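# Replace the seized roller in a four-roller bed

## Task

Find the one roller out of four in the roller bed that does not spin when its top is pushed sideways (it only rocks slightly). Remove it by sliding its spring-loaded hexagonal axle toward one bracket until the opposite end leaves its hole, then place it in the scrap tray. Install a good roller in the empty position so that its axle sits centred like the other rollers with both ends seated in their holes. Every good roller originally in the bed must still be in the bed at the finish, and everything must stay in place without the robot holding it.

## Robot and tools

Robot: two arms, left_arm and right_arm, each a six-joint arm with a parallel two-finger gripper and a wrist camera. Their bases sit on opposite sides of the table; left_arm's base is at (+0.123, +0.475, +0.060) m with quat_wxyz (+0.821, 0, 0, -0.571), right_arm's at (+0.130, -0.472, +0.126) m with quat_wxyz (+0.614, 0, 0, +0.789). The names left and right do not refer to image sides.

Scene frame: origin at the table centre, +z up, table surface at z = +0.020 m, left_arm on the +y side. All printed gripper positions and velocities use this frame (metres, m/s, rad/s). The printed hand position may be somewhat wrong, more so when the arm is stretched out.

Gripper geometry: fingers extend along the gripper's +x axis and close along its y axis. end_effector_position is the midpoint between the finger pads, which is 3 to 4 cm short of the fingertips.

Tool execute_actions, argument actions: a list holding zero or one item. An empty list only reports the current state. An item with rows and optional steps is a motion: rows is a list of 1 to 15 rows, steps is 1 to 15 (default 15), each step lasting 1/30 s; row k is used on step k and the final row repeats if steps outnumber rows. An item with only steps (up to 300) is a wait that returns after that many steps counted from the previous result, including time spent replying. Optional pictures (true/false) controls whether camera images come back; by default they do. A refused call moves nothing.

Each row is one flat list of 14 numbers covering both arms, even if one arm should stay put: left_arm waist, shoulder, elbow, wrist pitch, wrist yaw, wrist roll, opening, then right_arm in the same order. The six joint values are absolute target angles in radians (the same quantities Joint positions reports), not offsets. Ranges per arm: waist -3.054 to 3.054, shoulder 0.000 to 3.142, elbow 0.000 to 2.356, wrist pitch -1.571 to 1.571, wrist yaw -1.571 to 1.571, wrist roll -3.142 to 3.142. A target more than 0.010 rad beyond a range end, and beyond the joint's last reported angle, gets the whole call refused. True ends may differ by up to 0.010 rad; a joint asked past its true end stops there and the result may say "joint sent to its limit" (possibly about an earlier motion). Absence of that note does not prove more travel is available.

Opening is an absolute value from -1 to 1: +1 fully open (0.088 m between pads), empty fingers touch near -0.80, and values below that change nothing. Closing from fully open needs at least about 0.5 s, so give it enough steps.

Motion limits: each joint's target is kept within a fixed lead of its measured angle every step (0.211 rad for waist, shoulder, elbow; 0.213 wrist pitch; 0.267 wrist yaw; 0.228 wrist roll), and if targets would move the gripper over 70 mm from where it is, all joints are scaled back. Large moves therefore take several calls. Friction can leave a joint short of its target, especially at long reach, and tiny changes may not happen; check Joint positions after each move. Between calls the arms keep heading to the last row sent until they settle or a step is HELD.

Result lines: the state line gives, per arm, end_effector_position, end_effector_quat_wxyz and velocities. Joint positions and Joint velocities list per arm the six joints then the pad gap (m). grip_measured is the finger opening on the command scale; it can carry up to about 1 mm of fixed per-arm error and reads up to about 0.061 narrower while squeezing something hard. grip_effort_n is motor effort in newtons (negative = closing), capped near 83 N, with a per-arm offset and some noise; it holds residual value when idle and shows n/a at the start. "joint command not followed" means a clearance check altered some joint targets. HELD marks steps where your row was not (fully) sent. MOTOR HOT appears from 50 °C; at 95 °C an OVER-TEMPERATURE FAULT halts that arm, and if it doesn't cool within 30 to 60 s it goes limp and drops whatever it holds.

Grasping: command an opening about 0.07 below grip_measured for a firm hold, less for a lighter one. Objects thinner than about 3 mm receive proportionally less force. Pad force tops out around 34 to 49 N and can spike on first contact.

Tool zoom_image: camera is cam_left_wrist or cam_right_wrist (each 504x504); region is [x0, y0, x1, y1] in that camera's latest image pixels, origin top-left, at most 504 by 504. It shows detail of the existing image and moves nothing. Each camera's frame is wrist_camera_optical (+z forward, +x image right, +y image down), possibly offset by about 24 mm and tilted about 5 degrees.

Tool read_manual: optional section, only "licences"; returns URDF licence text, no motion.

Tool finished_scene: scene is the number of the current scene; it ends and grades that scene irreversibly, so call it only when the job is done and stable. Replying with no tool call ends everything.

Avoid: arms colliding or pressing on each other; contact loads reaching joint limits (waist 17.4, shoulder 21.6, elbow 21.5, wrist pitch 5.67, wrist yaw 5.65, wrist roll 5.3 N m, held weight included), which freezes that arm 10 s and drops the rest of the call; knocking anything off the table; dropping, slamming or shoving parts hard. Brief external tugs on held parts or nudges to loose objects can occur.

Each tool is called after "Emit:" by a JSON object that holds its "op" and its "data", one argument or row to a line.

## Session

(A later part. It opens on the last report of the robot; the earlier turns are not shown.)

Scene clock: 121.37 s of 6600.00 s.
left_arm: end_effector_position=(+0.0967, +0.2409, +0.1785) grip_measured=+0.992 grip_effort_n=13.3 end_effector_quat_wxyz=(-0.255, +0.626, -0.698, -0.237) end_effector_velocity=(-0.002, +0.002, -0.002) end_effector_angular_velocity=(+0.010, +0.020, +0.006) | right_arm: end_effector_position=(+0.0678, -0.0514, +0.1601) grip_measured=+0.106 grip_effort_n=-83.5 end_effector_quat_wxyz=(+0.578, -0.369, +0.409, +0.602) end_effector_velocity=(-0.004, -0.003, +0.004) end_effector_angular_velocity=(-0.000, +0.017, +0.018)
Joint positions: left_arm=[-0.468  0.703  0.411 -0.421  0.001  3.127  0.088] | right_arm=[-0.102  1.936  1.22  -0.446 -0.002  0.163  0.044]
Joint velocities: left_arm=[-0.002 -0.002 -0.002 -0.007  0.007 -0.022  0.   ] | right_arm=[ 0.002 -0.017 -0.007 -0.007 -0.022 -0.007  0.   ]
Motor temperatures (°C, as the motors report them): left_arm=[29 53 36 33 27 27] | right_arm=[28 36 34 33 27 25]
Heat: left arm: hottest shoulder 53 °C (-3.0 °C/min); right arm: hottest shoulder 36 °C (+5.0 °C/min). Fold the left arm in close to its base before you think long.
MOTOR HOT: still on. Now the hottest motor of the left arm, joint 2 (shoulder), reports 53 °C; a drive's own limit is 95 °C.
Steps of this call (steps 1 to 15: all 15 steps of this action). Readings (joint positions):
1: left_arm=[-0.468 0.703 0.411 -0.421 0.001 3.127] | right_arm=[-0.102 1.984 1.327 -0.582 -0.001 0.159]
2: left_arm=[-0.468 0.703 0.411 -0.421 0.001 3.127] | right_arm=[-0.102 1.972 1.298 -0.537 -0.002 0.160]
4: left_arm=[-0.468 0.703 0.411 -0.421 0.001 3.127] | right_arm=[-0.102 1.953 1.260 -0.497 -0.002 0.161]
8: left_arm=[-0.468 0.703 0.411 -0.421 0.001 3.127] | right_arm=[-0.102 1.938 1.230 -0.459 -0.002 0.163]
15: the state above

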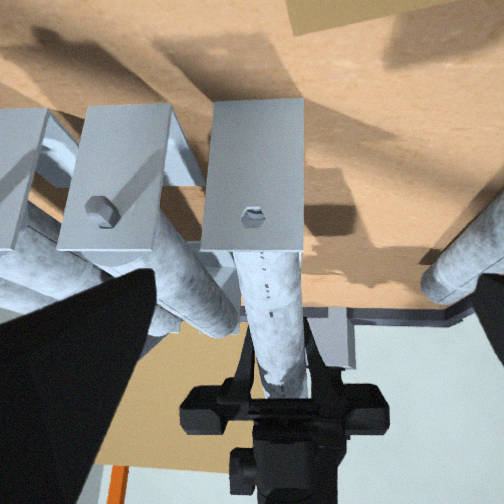

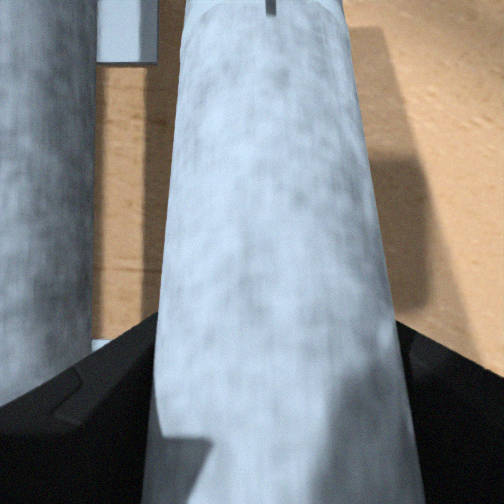

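Emit:
{"op": "execute_actions", "data": {
  "actions": [
    {"rows":[[-0.47,0.7,0.4,-0.42,0,3.13,1,-0.1,1.86,1.165,-0.335,0,0.17,-0.05]],"steps":10}
  ],
  "pictures": false
}}

Emit:
{"op": "execute_actions", "data": {
  "actions": [
    {"rows":[[-0.47,0.7,0.4,-0.42,0,3.13,1,-0.1,1.837,1.10,-0.24,0,0.17,-0.05]]}
  ]
}}

Emit:
{"op": "zoom_image", "data": {
  "camera": "cam_left_wrist",
  "region": [190,160,330,300]
}}

Scene clock: 125.67 s of 6600.00 s.
left_arm: end_effector_position=(+0.0967, +0.2409, +0.1785) grip_measured=+0.992 grip_effort_n=13.3 end_effector_quat_wxyz=(-0.255, +0.626, -0.698, -0.237) end_effector_velocity=(+0.001, +0.004, -0.006) end_effector_angular_velocity=(+0.027, -0.002, +0.008) | right_arm: end_effector_position=(+0.0678, -0.0520, +0.1587) grip_measured=+0.106 grip_effort_n=-83.5 end_effector_quat_wxyz=(+0.586, -0.351, +0.397, +0.613) end_effector_velocity=(-0.001, -0.006, -0.009) end_effector_angular_velocity=(-0.003, +0.003, +0.012)
Joint positions: left_arm=[-0.468  0.703  0.411 -0.421  0.001  3.127  0.088] | right_arm=[-0.102  1.911  1.157 -0.357 -0.002  0.167  0.044]
Joint velocities: left_arm=[-0.002 -0.002 -0.007 -0.022 -0.007 -0.007  0.   ] | right_arm=[ 0.002 -0.002 -0.042  0.037 -0.007 -0.007 -0.   ]
Motor temperatures (°C, as the motors report them): left_arm=[29 51 36 33 27 27] | right_arm=[28 38 34 33 27 25]
Heat: left arm: hottest shoulder 51 °C (-8.1 °C/min); right arm: hottest shoulder 38 °C (+6.1 °C/min). Fold the left arm in close to its base before you think long.
MOTOR HOT: still on. Now the hottest motor of the left arm, joint 2 (shoulder), reports 51 °C; a drive's own limit is 95 °C.
Steps of this call (steps 1 to 15: the robot went on to your last target; steps 16 to 90: nothing new was sent; then 0.97 s passed at rest; steps 91 to 100: all 10 steps of this action). Readings (joint positions):
91: left_arm=[-0.468 0.703 0.411 -0.421 0.001 3.127] | right_arm=[-0.102 1.931 1.211 -0.433 -0.002 0.164]
92: left_arm=[-0.468 0.703 0.411 -0.421 0.001 3.127] | right_arm=[-0.102 1.925 1.196 -0.406 -0.002 0.165]
94: left_arm=[-0.468 0.703 0.411 -0.421 0.001 3.127] | right_arm=[-0.102 1.917 1.176 -0.381 -0.002 0.166]
98: left_arm=[-0.468 0.703 0.411 -0.421 0.001 3.127] | right_arm=[-0.102 1.911 1.160 -0.360 -0.002 0.167]
100: the state above

Scene clock: 126.17 s of 6600.00 s.
left_arm: end_effector_position=(+0.0967, +0.2409, +0.1785) grip_measured=+0.992 grip_effort_n=13.3 end_effector_quat_wxyz=(-0.255, +0.626, -0.698, -0.237) end_effector_velocity=(-0.000, +0.002, -0.004) end_effector_angular_velocity=(+0.012, -0.001, +0.003) | right_arm: end_effector_position=(+0.0680, -0.0532, +0.1569) grip_measured=+0.106 grip_effort_n=-83.5 end_effector_quat_wxyz=(+0.594, -0.332, +0.383, +0.624) end_effector_velocity=(-0.000, +0.001, +0.005) end_effector_angular_velocity=(+0.017, +0.005, +0.008)
Joint positions: left_arm=[-0.468  0.703  0.411 -0.421  0.001  3.127  0.088] | right_arm=[-0.102  1.886  1.089 -0.259 -0.002  0.168  0.044]
Joint velocities: left_arm=[-0.007 -0.002 -0.007 -0.007 -0.007 -0.007 -0.   ] | right_arm=[-0.002 -0.012 -0.002  0.007 -0.007 -0.007 -0.   ]
Motor temperatures (°C, as the motors report them): left_arm=[29 51 36 33 27 27] | right_arm=[28 38 34 33 27 25]
Heat: left arm: hottest shoulder 51 °C (-8.1 °C/min); right arm: hottest shoulder 38 °C (+6.0 °C/min). Fold the left arm in close to its base before you think long.
MOTOR HOT: still on. Now the hottest motor of the left arm, joint 2 (shoulder), reports 51 °C; a drive's own limit is 95 °C.
Steps of this call (steps 1 to 15: all 15 steps of this action). Readings (joint positions):
1: left_arm=[-0.468 0.703 0.411 -0.421 0.001 3.127] | right_arm=[-0.102 1.908 1.149 -0.345 -0.002 0.168]
2: left_arm=[-0.468 0.703 0.411 -0.421 0.001 3.127] | right_arm=[-0.102 1.903 1.133 -0.315 -0.002 0.168]
4: left_arm=[-0.468 0.703 0.411 -0.421 0.001 3.127] | right_arm=[-0.102 1.894 1.112 -0.290 -0.002 0.168]
8: left_arm=[-0.468 0.703 0.411 -0.421 0.001 3.127] | right_arm=[-0.102 1.888 1.094 -0.267 -0.002 0.168]
15: the state above

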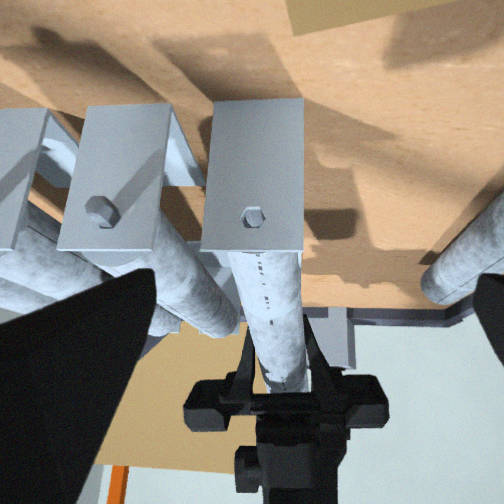

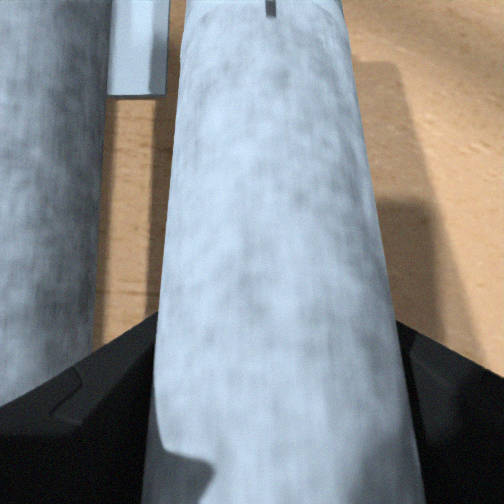

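Region (190, 160, 330, 300) of cam_left_wrist's 504x504 image, scaled by 3.600, with more detail than that image has.

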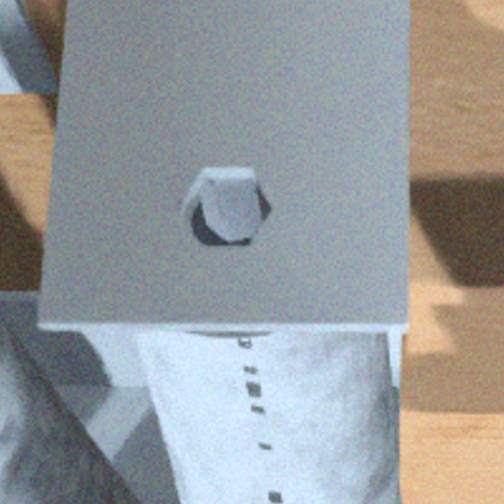

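Emit:
{"op": "execute_actions", "data": {
  "actions": [
    {"rows":[[-0.47,0.7,0.4,-0.42,0,3.13,1,-0.1,1.845,1.10,-0.222,0,0.175,-0.05]],"steps":10}
  ]
}}

Emit:
{"op": "zoom_image", "data": {
  "camera": "cam_left_wrist",
  "region": [210,175,300,265]
}}

Scene clock: 129.17 s of 6600.00 s.
left_arm: end_effector_position=(+0.0967, +0.2409, +0.1785) grip_measured=+0.992 grip_effort_n=13.3 end_effector_quat_wxyz=(-0.255, +0.626, -0.698, -0.237) end_effector_velocity=(+0.001, +0.002, -0.004) end_effector_angular_velocity=(+0.012, -0.001, +0.008) | right_arm: end_effector_position=(+0.0676, -0.0501, +0.1588) grip_measured=+0.106 grip_effort_n=-83.5 end_effector_quat_wxyz=(+0.597, -0.325, +0.380, +0.627) end_effector_velocity=(+0.001, -0.005, -0.002) end_effector_angular_velocity=(-0.022, -0.001, +0.008)
Joint positions: left_arm=[-0.468  0.703  0.411 -0.421  0.001  3.127  0.088] | right_arm=[-0.102  1.885  1.087 -0.24  -0.002  0.172  0.044]
Joint velocities: left_arm=[-0.002 -0.002 -0.007 -0.007 -0.007 -0.007 -0.   ] | right_arm=[-0.002 -0.002 -0.002 -0.022 -0.007 -0.007 -0.   ]
Motor temperatures (°C, as the motors report them): left_arm=[29 50 36 33 27 27] | right_arm=[28 39 34 34 27 25]
Heat: left arm: hottest shoulder 50 °C (-10.1 °C/min); right arm: hottest shoulder 39 °C (+6.1 °C/min). Fold the left arm in close to its base before you think long.
MOTOR HOT: still on. Now the hottest motor of the left arm, joint 2 (shoulder), reports 50 °C; a drive's own limit is 95 °C.
Steps of this call (steps 1 to 15: the robot went on to your last target; steps 16 to 80: nothing new was sent; steps 81 to 90: all 10 steps of this action). Readings (joint positions):
81: left_arm=[-0.468 0.703 0.411 -0.421 0.001 3.127] | right_arm=[-0.102 1.885 1.088 -0.256 -0.002 0.169]
82: left_arm=[-0.468 0.703 0.411 -0.421 0.001 3.127] | right_arm=[-0.102 1.885 1.087 -0.252 -0.002 0.170]
84: left_arm=[-0.468 0.703 0.411 -0.421 0.001 3.127] | right_arm=[-0.102 1.885 1.087 -0.246 -0.002 0.171]
88: left_arm=[-0.468 0.703 0.411 -0.421 0.001 3.127] | right_arm=[-0.102 1.885 1.087 -0.240 -0.002 0.172]
90: the state above

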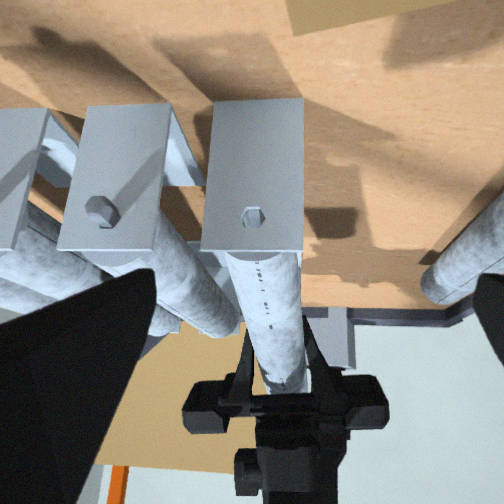

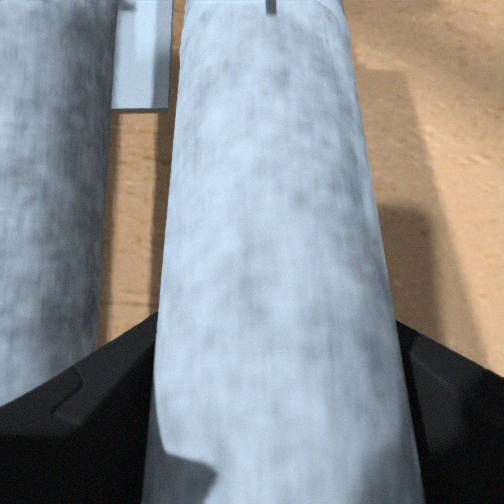

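Region (210, 175, 300, 265) of cam_left_wrist's 504x504 image, scaled by 5.600, with more detail than that image has.

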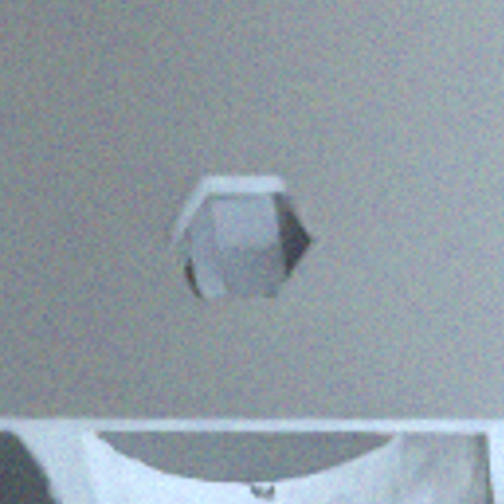

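Emit:
{"op": "execute_actions", "data": {
  "actions": [
    {"rows":[[-0.47,0.7,0.4,-0.42,0,3.13,1,-0.107,1.88,1.138,-0.222,0,0.175,-0.05]],"steps":12}
  ]
}}

Emit:
{"op": "zoom_image", "data": {
  "camera": "cam_left_wrist",
  "region": [210,175,300,265]
}}

Scene clock: 132.73 s of 6600.00 s.
left_arm: end_effector_position=(+0.0966, +0.2410, +0.1785) grip_measured=+0.992 grip_effort_n=13.3 end_effector_quat_wxyz=(-0.255, +0.626, -0.698, -0.237) end_effector_velocity=(-0.004, +0.002, -0.002) end_effector_angular_velocity=(+0.010, +0.019, -0.014) | right_arm: end_effector_position=(+0.0678, -0.0505, +0.1529) grip_measured=+0.106 grip_effort_n=-83.5 end_effector_quat_wxyz=(+0.596, -0.329, +0.384, +0.624) end_effector_velocity=(+0.000, -0.002, -0.001) end_effector_angular_velocity=(-0.017, +0.000, +0.008)
Joint positions: left_arm=[-0.468  0.703  0.411 -0.421  0.001  3.127  0.088] | right_arm=[-0.103  1.901  1.089 -0.238 -0.002  0.173  0.044]
Joint velocities: left_arm=[-0.002 -0.002 -0.002 -0.007  0.022 -0.007 -0.   ] | right_arm=[-0.002  0.002  0.007 -0.022 -0.007 -0.007  0.   ]
Motor temperatures (°C, as the motors report them): left_arm=[29 49 36 33 27 27] | right_arm=[28 40 34 35 27 25]
Heat: left arm: hottest shoulder 49 °C (-12.1 °C/min); right arm: hottest shoulder 40 °C (+7.0 °C/min). Fold the left arm in close to its base before you think long.
MOTOR HOT: still on. Now the hottest motor of the left arm, joint 2 (shoulder), reports 49 °C; a drive's own limit is 95 °C.
Steps of this call (steps 1 to 15: the robot went on to your last target; steps 16 to 90: nothing new was sent; then 0.17 s passed at rest; steps 91 to 102: all 12 steps of this action). Readings (joint positions):
91: left_arm=[-0.468 0.703 0.411 -0.421 0.001 3.127] | right_arm=[-0.102 1.885 1.087 -0.239 -0.002 0.173]
92: left_arm=[-0.468 0.703 0.411 -0.421 0.001 3.127] | right_arm=[-0.102 1.887 1.087 -0.239 -0.002 0.173]
94: left_arm=[-0.468 0.703 0.411 -0.421 0.001 3.127] | right_arm=[-0.102 1.890 1.087 -0.238 -0.002 0.173]
98: left_arm=[-0.468 0.703 0.411 -0.421 0.001 3.127] | right_arm=[-0.102 1.898 1.088 -0.238 -0.002 0.173]
102: the state above

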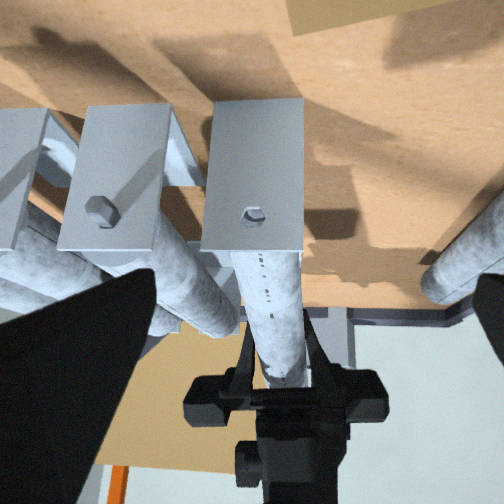

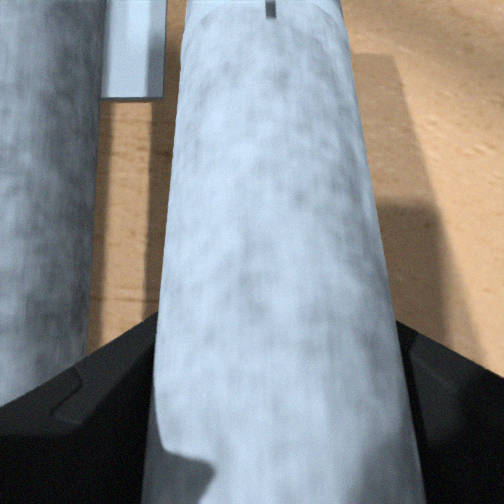

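Region (210, 175, 300, 265) of cam_left_wrist's 504x504 image, scaled by 5.600, with more detail than that image has.

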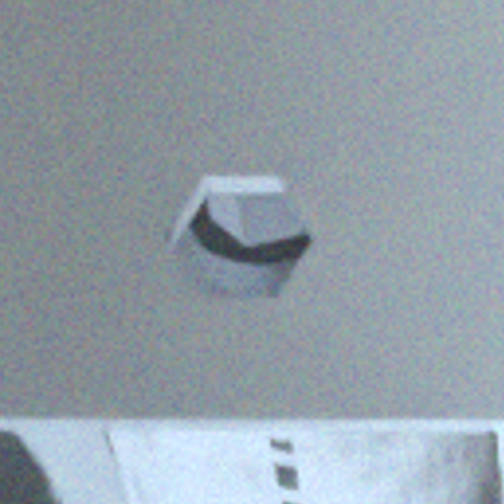

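Emit:
{"op": "execute_actions", "data": {
  "actions": [
    {"rows":[[-0.47,0.7,0.4,-0.42,0,3.13,1,-0.107,1.872,1.156,-0.222,0,0.175,-0.05]],"steps":14}
  ]
}}

Emit:
{"op": "zoom_image", "data": {
  "camera": "cam_left_wrist",
  "region": [210,175,300,265]
}}

Scene clock: 135.23 s of 6600.00 s.
left_arm: end_effector_position=(+0.0966, +0.2410, +0.1785) grip_measured=+0.992 grip_effort_n=13.3 end_effector_quat_wxyz=(-0.255, +0.626, -0.698, -0.237) end_effector_velocity=(-0.002, -0.001, +0.003) end_effector_angular_velocity=(-0.010, +0.023, +0.006) | right_arm: end_effector_position=(+0.0671, -0.0433, +0.1601) grip_measured=+0.106 grip_effort_n=-83.5 end_effector_quat_wxyz=(+0.599, -0.321, +0.378, +0.629) end_effector_velocity=(-0.002, -0.002, +0.001) end_effector_angular_velocity=(-0.005, +0.015, +0.015)
Joint positions: left_arm=[-0.468  0.703  0.411 -0.421  0.001  3.127  0.088] | right_arm=[-0.103  1.901  1.111 -0.238 -0.002  0.173  0.044]
Joint velocities: left_arm=[-0.002 -0.002  0.002  0.007  0.007 -0.022 -0.   ] | right_arm=[-0.002 -0.007 -0.002 -0.007 -0.022 -0.007 -0.   ]
Motor temperatures (°C, as the motors report them): left_arm=[29 48 36 33 27 27] | right_arm=[28 40 35 35 27 25]
Heat: left arm: hottest shoulder 48 °C (-14.2 °C/min); right arm: hottest shoulder 40 °C (+7.1 °C/min). Fold the left arm in close to its base before you think long.
MOTOR HOT: still on. Now the hottest motor of the left arm, joint 2 (shoulder), reports 48 °C; a drive's own limit is 95 °C.
Steps of this call (steps 1 to 15: the robot went on to your last target; steps 16 to 61: nothing new was sent; steps 62 to 75: all 14 steps of this action). Readings (joint positions):
62: left_arm=[-0.468 0.703 0.411 -0.421 0.001 3.127] | right_arm=[-0.103 1.901 1.094 -0.238 -0.002 0.173]
63: left_arm=[-0.468 0.703 0.411 -0.421 0.001 3.127] | right_arm=[-0.103 1.901 1.096 -0.238 -0.002 0.173]
65: left_arm=[-0.468 0.703 0.411 -0.421 0.001 3.127] | right_arm=[-0.103 1.901 1.100 -0.238 -0.002 0.173]
69: left_arm=[-0.468 0.703 0.411 -0.421 0.001 3.127] | right_arm=[-0.103 1.901 1.109 -0.238 -0.002 0.173]
75: the state above

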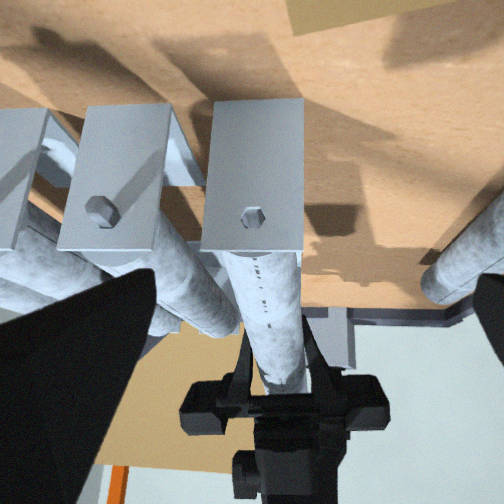

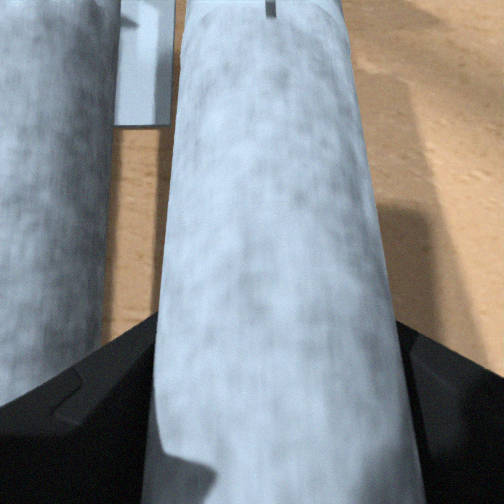

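Region (210, 175, 300, 265) of cam_left_wrist's 504x504 image, scaled by 5.600, with more detail than that image has.

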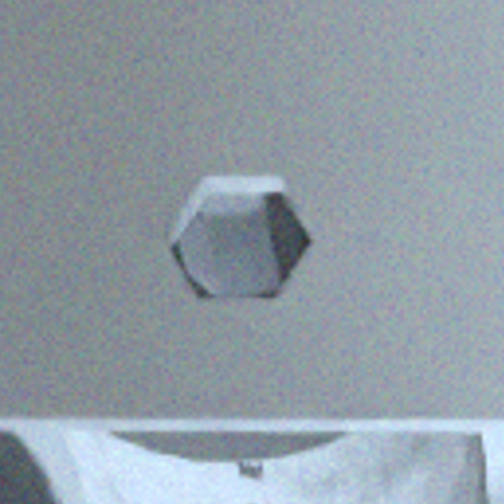

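Needs ~2 mm +x, slightly up, and forward.

Emit:
{"op": "execute_actions", "data": {
  "actions": [
    {"rows":[[-0.47,0.7,0.4,-0.42,0,3.13,1,-0.109,1.893,1.176,-0.222,0,0.188,-0.05]],"steps":14}
  ]
}}

Emit:
{"op": "zoom_image", "data": {
  "camera": "cam_left_wrist",
  "region": [210,175,300,265]
}}

Scene clock: 138.17 s of 6600.00 s.
left_arm: end_effector_position=(+0.0966, +0.2410, +0.1785) grip_measured=+0.992 grip_effort_n=13.3 end_effector_quat_wxyz=(-0.255, +0.626, -0.698, -0.237) end_effector_velocity=(+0.002, -0.001, +0.002) end_effector_angular_velocity=(-0.013, -0.009, +0.003) | right_arm: end_effector_position=(+0.0672, -0.0385, +0.1607) grip_measured=+0.106 grip_effort_n=-83.5 end_effector_quat_wxyz=(+0.602, -0.316, +0.381, +0.627) end_effector_velocity=(+0.001, -0.004, -0.004) end_effector_angular_velocity=(-0.017, -0.000, +0.008)
Joint positions: left_arm=[-0.468  0.703  0.411 -0.421  0.001  3.127  0.088] | right_arm=[-0.105  1.914  1.129 -0.238 -0.002  0.185  0.044]
Joint velocities: left_arm=[ 0.002 -0.007 -0.002  0.007 -0.007  0.007  0.   ] | right_arm=[-0.002  0.002 -0.007 -0.007 -0.007 -0.007 -0.   ]
Motor temperatures (°C, as the motors report them): left_arm=[29 47 36 33 27 27] | right_arm=[28 40 36 36 27 25]
Heat: left arm: hottest shoulder 47 °C (-17.2 °C/min); right arm: hottest shoulder 40 °C (+6.1 °C/min).
MOTOR HOT: cleared. Now the hottest motor of the left arm, joint 2 (shoulder), reports 47 °C.
Steps of this call (steps 1 to 15: the robot went on to your last target; steps 16 to 74: nothing new was sent; steps 75 to 88: all 14 steps of this action). Readings (joint positions):
75: left_arm=[-0.468 0.703 0.411 -0.421 0.001 3.127] | right_arm=[-0.103 1.902 1.112 -0.238 -0.002 0.174]
76: left_arm=[-0.468 0.703 0.411 -0.421 0.001 3.127] | right_arm=[-0.103 1.904 1.114 -0.238 -0.002 0.177]
78: left_arm=[-0.468 0.703 0.411 -0.421 0.001 3.127] | right_arm=[-0.104 1.909 1.122 -0.238 -0.002 0.182]
82: left_arm=[-0.468 0.703 0.411 -0.421 0.001 3.127] | right_arm=[-0.105 1.912 1.128 -0.238 -0.002 0.185]
88: the state above

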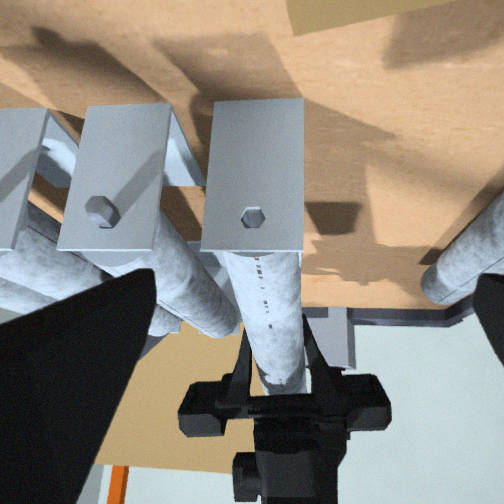

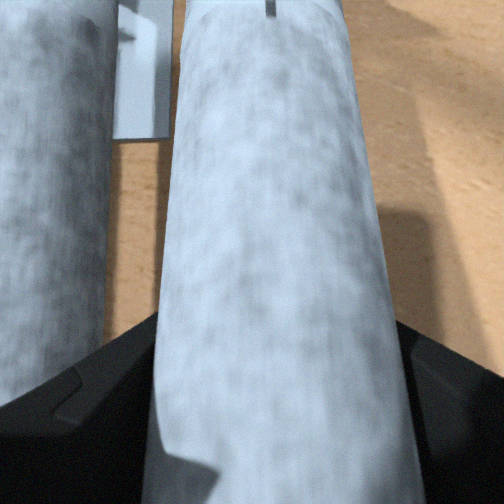

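Region (210, 175, 300, 265) of cam_left_wrist's 504x504 image, scaled by 5.600, with more detail than that image has.

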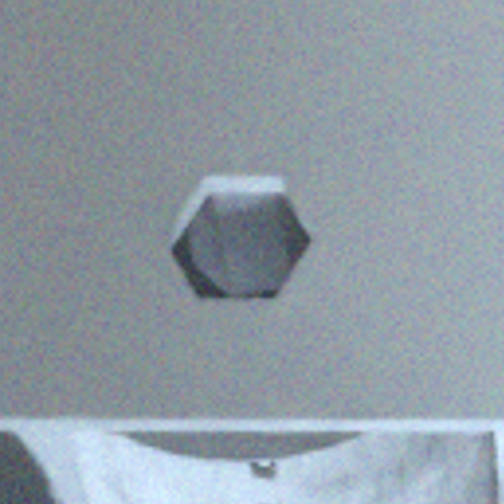

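Emit:
{"op": "execute_actions", "data": {
  "actions": [
    {"rows":[[-0.47,0.7,0.4,-0.42,0,3.13,1,-0.111,1.905,1.19,-0.208,0,0.19,-0.05]],"steps":14}
  ]
}}

Emit:
{"op": "zoom_image", "data": {
  "camera": "cam_left_wrist",
  "region": [210,175,300,265]
}}

Scene clock: 140.90 s of 6600.00 s.
left_arm: end_effector_position=(+0.0966, +0.2410, +0.1785) grip_measured=+0.992 grip_effort_n=13.3 end_effector_quat_wxyz=(-0.255, +0.626, -0.698, -0.237) end_effector_velocity=(+0.003, +0.000, -0.001) end_effector_angular_velocity=(+0.006, -0.010, +0.019) | right_arm: end_effector_position=(+0.0672, -0.0326, +0.1616) grip_measured=+0.106 grip_effort_n=-83.5 end_effector_quat_wxyz=(+0.605, -0.310, +0.378, +0.629) end_effector_velocity=(+0.000, -0.002, -0.003) end_effector_angular_velocity=(-0.012, +0.001, +0.008)
Joint positions: left_arm=[-0.468  0.703  0.411 -0.421  0.001  3.127  0.088] | right_arm=[-0.107  1.926  1.143 -0.226 -0.002  0.188  0.044]
Joint velocities: left_arm=[-0.002  0.002  0.002 -0.007 -0.022 -0.007  0.   ] | right_arm=[-0.002  0.002 -0.002 -0.007 -0.007 -0.007 -0.   ]
Motor temperatures (°C, as the motors report them): left_arm=[29 47 36 33 27 27] | right_arm=[28 41 36 36 27 25]
Heat: left arm: hottest shoulder 47 °C (-18.0 °C/min); right arm: hottest shoulder 41 °C (+7.0 °C/min).
Steps of this call (steps 1 to 15: the robot went on to your last target; steps 16 to 68: nothing new was sent; steps 69 to 82: all 14 steps of this action). Readings (joint positions):
69: left_arm=[-0.468 0.703 0.411 -0.421 0.001 3.127] | right_arm=[-0.105 1.916 1.130 -0.238 -0.002 0.186]
70: left_arm=[-0.468 0.703 0.411 -0.421 0.001 3.127] | right_arm=[-0.105 1.918 1.132 -0.237 -0.002 0.187]
72: left_arm=[-0.468 0.703 0.411 -0.421 0.001 3.127] | right_arm=[-0.106 1.923 1.137 -0.230 -0.002 0.187]
76: left_arm=[-0.468 0.703 0.411 -0.421 0.001 3.127] | right_arm=[-0.107 1.926 1.142 -0.227 -0.002 0.188]
82: the state above

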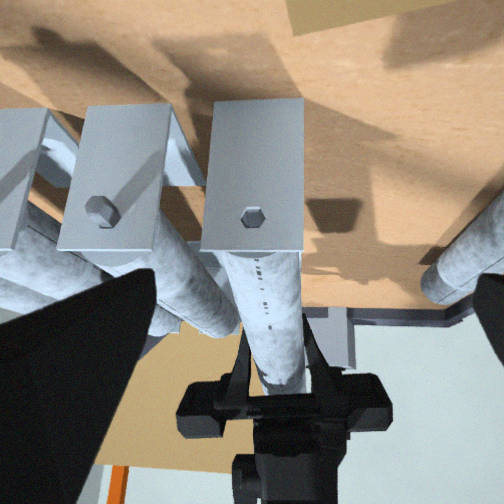

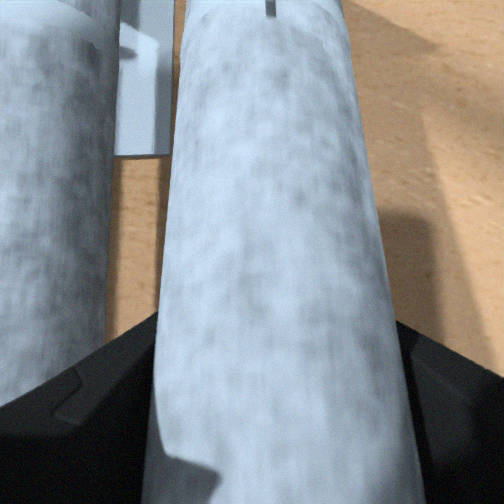

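Region (210, 175, 300, 265) of cam_left_wrist's 504x504 image, scaled by 5.600, with more detail than that image has.

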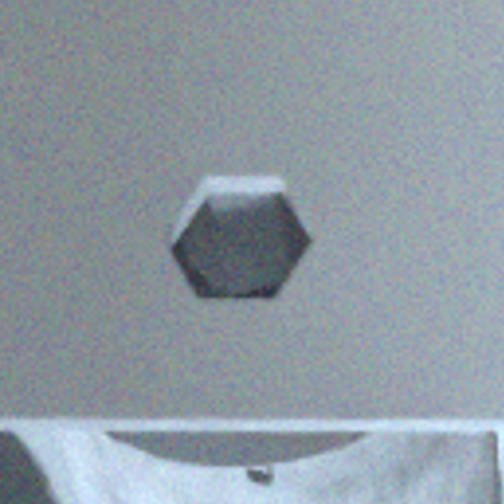

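Emit:
{"op": "execute_actions", "data": {
  "actions": [
    {"rows":[[-0.47,0.7,0.4,-0.42,0,3.13,1,-0.112,1.90,1.19,-0.19,0,0.192,-0.05]],"steps":12}
  ]
}}

Emit:
{"op": "zoom_image", "data": {
  "camera": "cam_left_wrist",
  "region": [210,175,300,265]
}}

Scene clock: 143.77 s of 6600.00 s.
left_arm: end_effector_position=(+0.0966, +0.2410, +0.1785) grip_measured=+0.992 grip_effort_n=13.3 end_effector_quat_wxyz=(-0.255, +0.626, -0.698, -0.237) end_effector_velocity=(+0.000, -0.001, +0.001) end_effector_angular_velocity=(-0.007, +0.002, +0.008) | right_arm: end_effector_position=(+0.0669, -0.0308, +0.1624) grip_measured=+0.106 grip_effort_n=-83.5 end_effector_quat_wxyz=(+0.606, -0.306, +0.376, +0.631) end_effector_velocity=(+0.003, -0.004, -0.000) end_effector_angular_velocity=(-0.017, -0.000, +0.003)
Joint positions: left_arm=[-0.468  0.703  0.411 -0.421  0.001  3.127  0.088] | right_arm=[-0.107  1.927  1.143 -0.216 -0.002  0.19   0.044]
Joint velocities: left_arm=[-0.002 -0.002 -0.002  0.007 -0.007 -0.007  0.   ] | right_arm=[-0.007 -0.007 -0.002 -0.022 -0.007 -0.007 -0.   ]
Motor temperatures (°C, as the motors report them): left_arm=[29 46 36 33 27 27] | right_arm=[28 41 37 37 27 25]
Heat: left arm: hottest shoulder 46 °C (-20.2 °C/min); right arm: hottest shoulder 41 °C (+7.1 °C/min).
Steps of this call (steps 1 to 15: the robot went on to your last target; steps 16 to 74: nothing new was sent; steps 75 to 86: all 12 steps of this action). Readings (joint positions):
75: left_arm=[-0.468 0.703 0.411 -0.421 0.001 3.127] | right_arm=[-0.107 1.927 1.143 -0.225 -0.002 0.188]
76: left_arm=[-0.468 0.703 0.411 -0.421 0.001 3.127] | right_arm=[-0.107 1.927 1.143 -0.222 -0.002 0.189]
78: left_arm=[-0.468 0.703 0.411 -0.421 0.001 3.127] | right_arm=[-0.107 1.927 1.143 -0.218 -0.002 0.190]
82: left_arm=[-0.468 0.703 0.411 -0.421 0.001 3.127] | right_arm=[-0.107 1.927 1.143 -0.216 -0.002 0.190]
86: the state above

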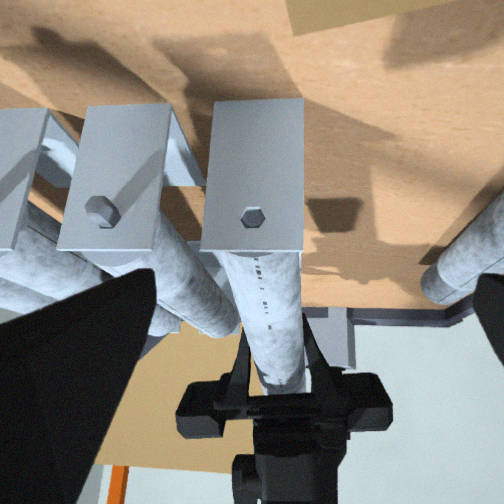

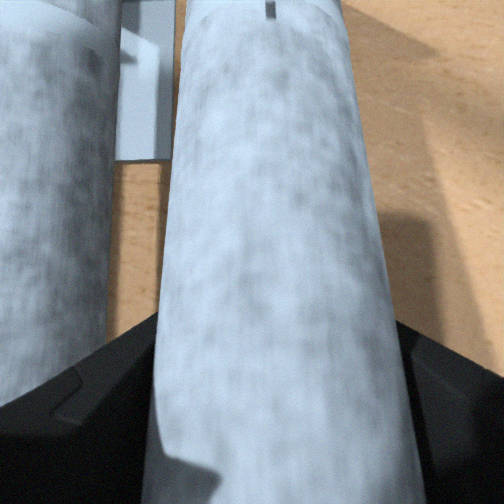

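Region (210, 175, 300, 265) of cam_left_wrist's 504x504 image, scaled by 5.600, with more detail than that image has.

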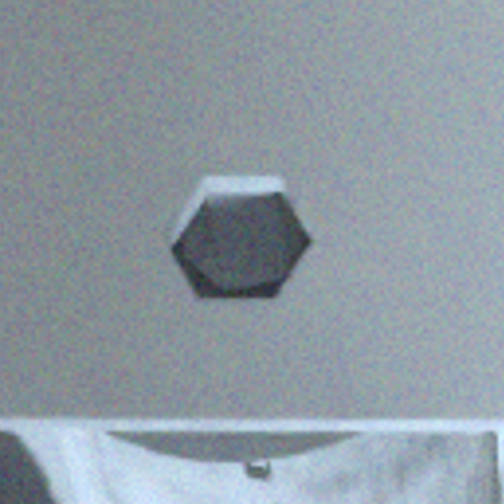

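Emit:
{"op": "execute_actions", "data": {
  "actions": [
    {"rows":[[-0.47,0.7,0.4,-0.42,0,3.13,1,-0.112,1.855,1.18,-0.228,0,0.192,-0.05]],"steps":15}
  ]
}}

Emit:
{"op": "zoom_image", "data": {
  "camera": "cam_left_wrist",
  "region": [210,175,300,265]
}}

Scene clock: 148.10 s of 6600.00 s.
left_arm: end_effector_position=(+0.0966, +0.2410, +0.1785) grip_measured=+0.992 grip_effort_n=13.3 end_effector_quat_wxyz=(-0.255, +0.626, -0.698, -0.237) end_effector_velocity=(+0.001, -0.001, +0.001) end_effector_angular_velocity=(-0.008, -0.008, +0.014) | right_arm: end_effector_position=(+0.0679, -0.0340, +0.1690) grip_measured=+0.106 grip_effort_n=-83.5 end_effector_quat_wxyz=(+0.606, -0.307, +0.377, +0.630) end_effector_velocity=(-0.002, -0.005, -0.000) end_effector_angular_velocity=(-0.020, +0.020, +0.003)
Joint positions: left_arm=[-0.468  0.703  0.411 -0.421  0.001  3.127  0.088] | right_arm=[-0.108  1.904  1.143 -0.241 -0.002  0.19   0.044]
Joint velocities: left_arm=[-0.007 -0.002 -0.002  0.007 -0.022 -0.007 -0.   ] | right_arm=[-0.002 -0.007 -0.002 -0.022 -0.022  0.007  0.   ]
Motor temperatures (°C, as the motors report them): left_arm=[29 45 35 33 27 27] | right_arm=[28 41 38 38 27 25]
Heat: left arm: hottest shoulder 45 °C (-23.2 °C/min); right arm: hottest shoulder 41 °C (+7.0 °C/min).
Steps of this call (steps 1 to 15: the robot went on to your last target; steps 16 to 90: nothing new was sent; then 0.83 s passed at rest; steps 91 to 105: all 15 steps of this action). Readings (joint positions):
91: left_arm=[-0.468 0.703 0.411 -0.421 0.001 3.127] | right_arm=[-0.107 1.927 1.143 -0.216 -0.002 0.190]
92: left_arm=[-0.468 0.703 0.411 -0.421 0.001 3.127] | right_arm=[-0.107 1.926 1.143 -0.220 -0.002 0.190]
94: left_arm=[-0.468 0.703 0.411 -0.421 0.001 3.127] | right_arm=[-0.108 1.921 1.143 -0.229 -0.002 0.190]
98: left_arm=[-0.468 0.703 0.411 -0.421 0.001 3.127] | right_arm=[-0.108 1.910 1.143 -0.237 -0.002 0.190]
105: the state above

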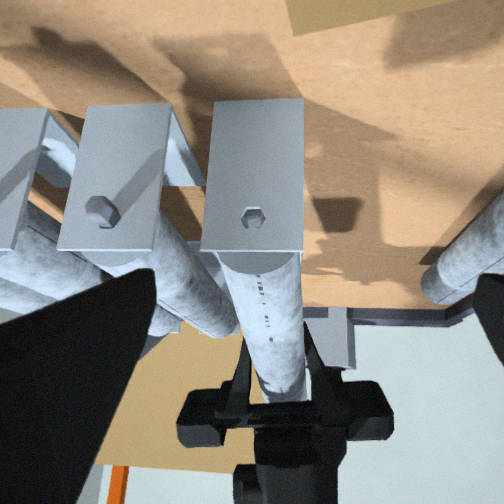

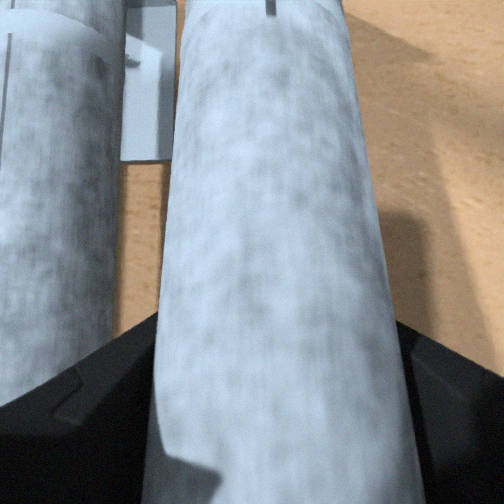

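Region (210, 175, 300, 265) of cam_left_wrist's 504x504 image, scaled by 5.600, with more detail than that image has.

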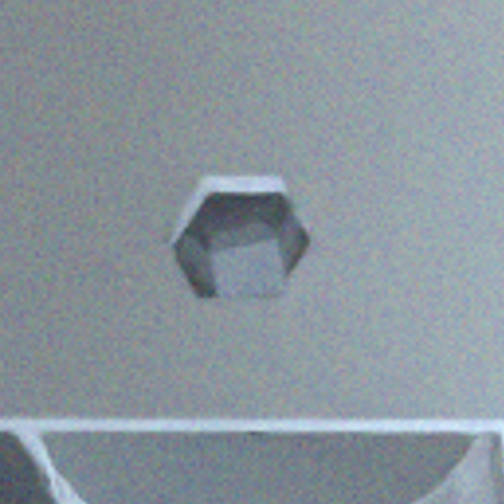

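Emit:
{"op": "execute_actions", "data": {
  "actions": [
    {"rows":[[-0.47,0.7,0.4,-0.42,0,3.13,1,-0.112,1.852,1.18,-0.211,0,0.192,-0.05]],"steps":12}
  ]
}}

Emit:
{"op": "zoom_image", "data": {
  "camera": "cam_left_wrist",
  "region": [210,175,300,265]
}}

Scene clock: 155.17 s of 6600.00 s.
left_arm: end_effector_position=(+0.0966, +0.2410, +0.1785) grip_measured=+0.992 grip_effort_n=13.3 end_effector_quat_wxyz=(-0.255, +0.626, -0.698, -0.237) end_effector_velocity=(+0.001, +0.003, -0.003) end_effector_angular_velocity=(+0.023, +0.009, +0.017) | right_arm: end_effector_position=(+0.0676, -0.0320, +0.1711) grip_measured=+0.106 grip_effort_n=-83.5 end_effector_quat_wxyz=(+0.608, -0.302, +0.374, +0.632) end_effector_velocity=(-0.002, -0.005, -0.004) end_effector_angular_velocity=(-0.029, +0.010, +0.016)
Joint positions: left_arm=[-0.468  0.703  0.411 -0.421  0.001  3.127  0.088] | right_arm=[-0.108  1.902  1.143 -0.231 -0.002  0.19   0.044]
Joint velocities: left_arm=[-0.002  0.002  0.002 -0.022 -0.007 -0.022 -0.   ] | right_arm=[-0.002  0.002 -0.002 -0.022 -0.022 -0.007  0.   ]
Motor temperatures (°C, as the motors report them): left_arm=[29 44 35 33 27 27] | right_arm=[28 44 38 39 27 25]
Heat: left arm: hottest shoulder 44 °C (-24.3 °C/min); right arm: hottest shoulder 44 °C (+9.1 °C/min).
Steps of this call (steps 1 to 15: the robot went on to your last target; steps 16 to 90: nothing new was sent; then 3.67 s passed at rest; steps 91 to 102: all 12 steps of this action). Readings (joint positions):
91: left_arm=[-0.468 0.703 0.411 -0.421 0.001 3.127] | right_arm=[-0.108 1.904 1.143 -0.242 -0.002 0.190]
92: left_arm=[-0.468 0.703 0.411 -0.421 0.001 3.127] | right_arm=[-0.108 1.904 1.143 -0.241 -0.002 0.190]
94: left_arm=[-0.468 0.703 0.411 -0.421 0.001 3.127] | right_arm=[-0.108 1.904 1.143 -0.236 -0.002 0.190]
98: left_arm=[-0.468 0.703 0.411 -0.421 0.001 3.127] | right_arm=[-0.108 1.903 1.143 -0.232 -0.002 0.190]
102: the state above

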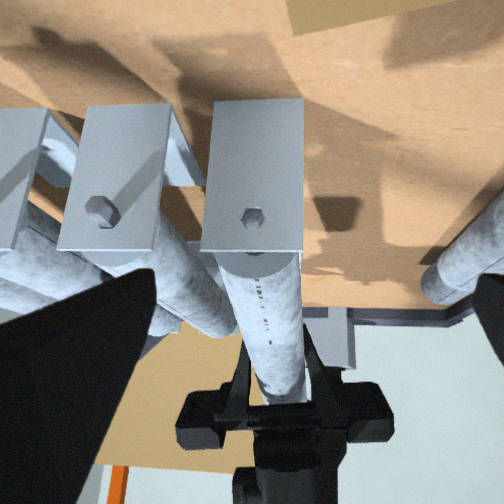

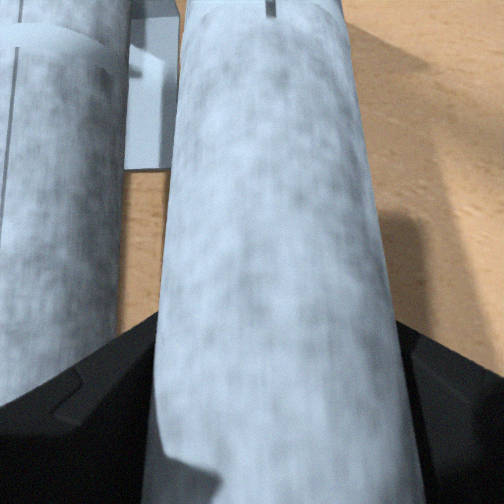

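Region (210, 175, 300, 265) of cam_left_wrist's 504x504 image, scaled by 5.600, with more detail than that image has.

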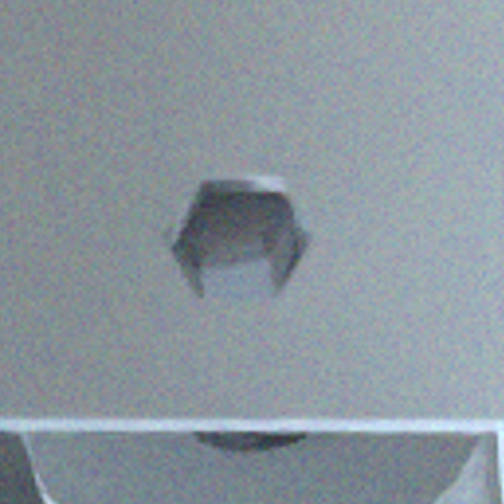

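Entering. Push.

Emit:
{"op": "execute_actions", "data": {
  "actions": [
    {"rows":[[-0.47,0.7,0.4,-0.42,0,3.13,1,-0.113,1.88,1.19,-0.185,0,0.192,-0.05]],"steps":10}
  ],
  "pictures": false
}}

Emit:
{"op": "execute_actions", "data": {
  "actions": [
    {"rows":[[-0.47,0.7,0.4,-0.42,0,3.13,1,-0.113,1.905,1.195,-0.15,0,0.192,-0.05]],"steps":12}
  ]
}}

Scene clock: 159.47 s of 6600.00 s.
left_arm: end_effector_position=(+0.0966, +0.2410, +0.1785) grip_measured=+0.992 grip_effort_n=13.3 end_effector_quat_wxyz=(-0.255, +0.626, -0.698, -0.237) end_effector_velocity=(-0.001, +0.002, -0.004) end_effector_angular_velocity=(+0.012, -0.002, -0.013) | right_arm: end_effector_position=(+0.0674, -0.0302, +0.1720) grip_measured=+0.106 grip_effort_n=-83.5 end_effector_quat_wxyz=(+0.609, -0.299, +0.371, +0.634) end_effector_velocity=(+0.003, -0.003, -0.004) end_effector_angular_velocity=(-0.014, -0.021, +0.012)
Joint positions: left_arm=[-0.468  0.703  0.411 -0.421  0.001  3.127  0.088] | right_arm=[-0.108  1.903  1.143 -0.221 -0.002  0.191  0.044]
Joint velocities: left_arm=[-0.002 -0.002 -0.007 -0.007  0.007  0.007  0.   ] | right_arm=[-0.002  0.002 -0.007 -0.007  0.007 -0.022 -0.   ]
Motor temperatures (°C, as the motors report them): left_arm=[29 44 35 34 27 27] | right_arm=[28 45 39 40 27 25]
Heat: left arm: hottest shoulder 44 °C (-20.3 °C/min); right arm: hottest shoulder 45 °C (+10.1 °C/min).
Steps of this call (steps 1 to 15: the robot went on to your last target; steps 16 to 90: nothing new was sent; then 0.97 s passed at rest; steps 91 to 100: all 10 steps of this action). Readings (joint positions):
91: left_arm=[-0.468 0.703 0.411 -0.421 0.001 3.127] | right_arm=[-0.108 1.902 1.143 -0.230 -0.002 0.190]
92: left_arm=[-0.468 0.703 0.411 -0.421 0.001 3.127] | right_arm=[-0.108 1.902 1.143 -0.227 -0.002 0.191]
94: left_arm=[-0.468 0.703 0.411 -0.421 0.001 3.127] | right_arm=[-0.108 1.902 1.143 -0.224 -0.002 0.191]
98: left_arm=[-0.468 0.703 0.411 -0.421 0.001 3.127] | right_arm=[-0.108 1.903 1.143 -0.222 -0.002 0.191]
100: the state above

Scene clock: 159.87 s of 6600.00 s.
left_arm: end_effector_position=(+0.0966, +0.2410, +0.1785) grip_measured=+0.992 grip_effort_n=13.3 end_effector_quat_wxyz=(-0.255, +0.626, -0.698, -0.237) end_effector_velocity=(+0.002, +0.001, -0.002) end_effector_angular_velocity=(+0.007, -0.000, +0.013) | right_arm: end_effector_position=(+0.0667, -0.0260, +0.1656) grip_measured=+0.106 grip_effort_n=-83.5 end_effector_quat_wxyz=(+0.610, -0.296, +0.370, +0.635) end_effector_velocity=(-0.000, +0.003, +0.003) end_effector_angular_velocity=(+0.023, -0.007, +0.004)
Joint positions: left_arm=[-0.468  0.703  0.411 -0.421  0.001  3.127  0.088] | right_arm=[-0.108  1.927  1.143 -0.19  -0.002  0.192  0.044]
Joint velocities: left_arm=[ 0.002 -0.002 -0.002 -0.007 -0.007 -0.007  0.   ] | right_arm=[ 0.002 -0.002 -0.002  0.022  0.007 -0.007 -0.   ]
Motor temperatures (°C, as the motors report them): left_arm=[29 43 35 34 27 27] | right_arm=[28 45 39 40 27 25]
Heat: left arm: hottest shoulder 43 °C (-21.1 °C/min); right arm: hottest shoulder 45 °C (+10.1 °C/min).
Steps of this call (steps 1 to 12: all 12 steps of this action). Readings (joint positions):
1: left_arm=[-0.468 0.703 0.411 -0.421 0.001 3.127] | right_arm=[-0.108 1.905 1.143 -0.219 -0.002 0.192]
2: left_arm=[-0.468 0.703 0.411 -0.421 0.001 3.127] | right_arm=[-0.108 1.909 1.143 -0.213 -0.002 0.192]
4: left_arm=[-0.468 0.703 0.411 -0.421 0.001 3.127] | right_arm=[-0.108 1.917 1.143 -0.200 -0.002 0.192]
8: left_arm=[-0.468 0.703 0.411 -0.421 0.001 3.127] | right_arm=[-0.108 1.926 1.143 -0.193 -0.002 0.192]
12: the state above

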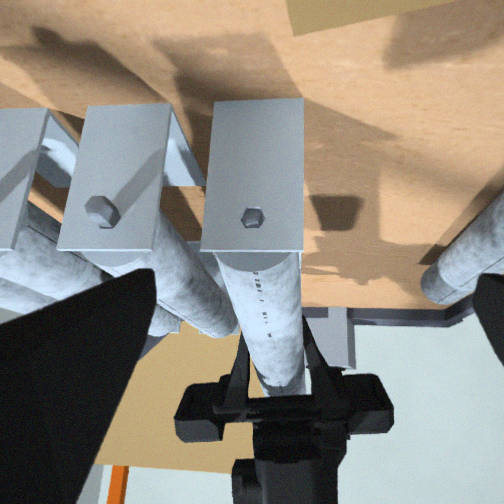

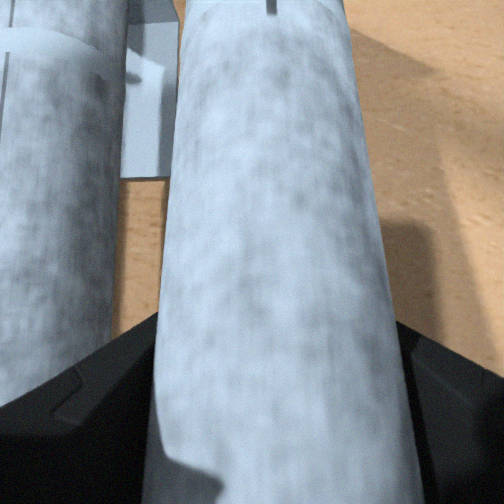

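Emit:
{"op": "execute_actions", "data": {
  "actions": [
    {"rows":[[-0.47,0.7,0.4,-0.42,0,3.13,1,-0.111,1.925,1.195,-0.12,0,0.192,-0.05]],"steps":12}
  ]
}}

Emit:
{"op": "zoom_image", "data": {
  "camera": "cam_left_wrist",
  "region": [210,175,300,265]
}}

Scene clock: 162.33 s of 6600.00 s.
left_arm: end_effector_position=(+0.0966, +0.2410, +0.1785) grip_measured=+0.992 grip_effort_n=13.3 end_effector_quat_wxyz=(-0.255, +0.626, -0.698, -0.237) end_effector_velocity=(+0.003, +0.003, -0.006) end_effector_angular_velocity=(+0.016, -0.011, +0.019) | right_arm: end_effector_position=(+0.0664, -0.0220, +0.1602) grip_measured=+0.106 grip_effort_n=-83.5 end_effector_quat_wxyz=(+0.612, -0.292, +0.368, +0.637) end_effector_velocity=(-0.002, +0.002, +0.003) end_effector_angular_velocity=(+0.010, +0.015, +0.016)
Joint positions: left_arm=[-0.468  0.703  0.411 -0.421  0.001  3.127  0.088] | right_arm=[-0.109  1.948  1.143 -0.159 -0.002  0.193  0.044]
Joint velocities: left_arm=[-0.002 -0.002 -0.012 -0.007 -0.022 -0.007 -0.   ] | right_arm=[-0.002 -0.002  0.002  0.007 -0.022 -0.007 -0.   ]
Motor temperatures (°C, as the motors report them): left_arm=[29 43 35 34 27 27] | right_arm=[28 45 39 42 27 25]
Heat: left arm: hottest shoulder 43 °C (-19.3 °C/min); right arm: hottest shoulder 45 °C (+10.2 °C/min).
Steps of this call (steps 1 to 15: the robot went on to your last target; steps 16 to 62: nothing new was sent; steps 63 to 74: all 12 steps of this action). Readings (joint positions):
63: left_arm=[-0.468 0.703 0.411 -0.421 0.001 3.127] | right_arm=[-0.108 1.929 1.143 -0.187 -0.002 0.192]
64: left_arm=[-0.468 0.703 0.411 -0.421 0.001 3.127] | right_arm=[-0.109 1.932 1.143 -0.180 -0.002 0.193]
66: left_arm=[-0.468 0.703 0.411 -0.421 0.001 3.127] | right_arm=[-0.109 1.938 1.143 -0.167 -0.001 0.193]
70: left_arm=[-0.468 0.703 0.411 -0.421 0.001 3.127] | right_arm=[-0.109 1.947 1.143 -0.162 -0.002 0.193]
74: the state above

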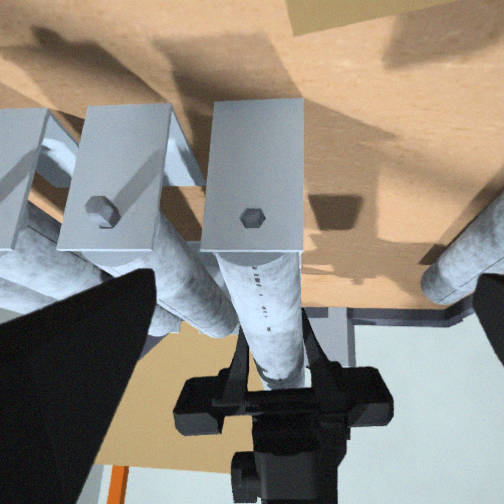

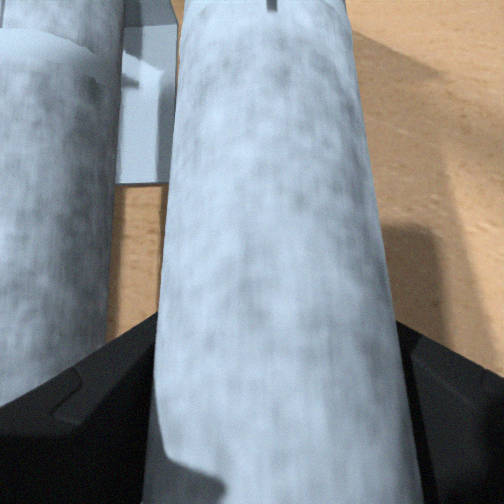

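Region (210, 175, 300, 265) of cam_left_wrist's 504x504 image, scaled by 5.600, with more detail than that image has.

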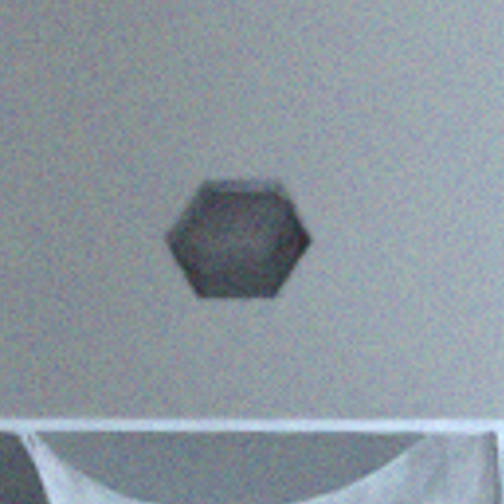

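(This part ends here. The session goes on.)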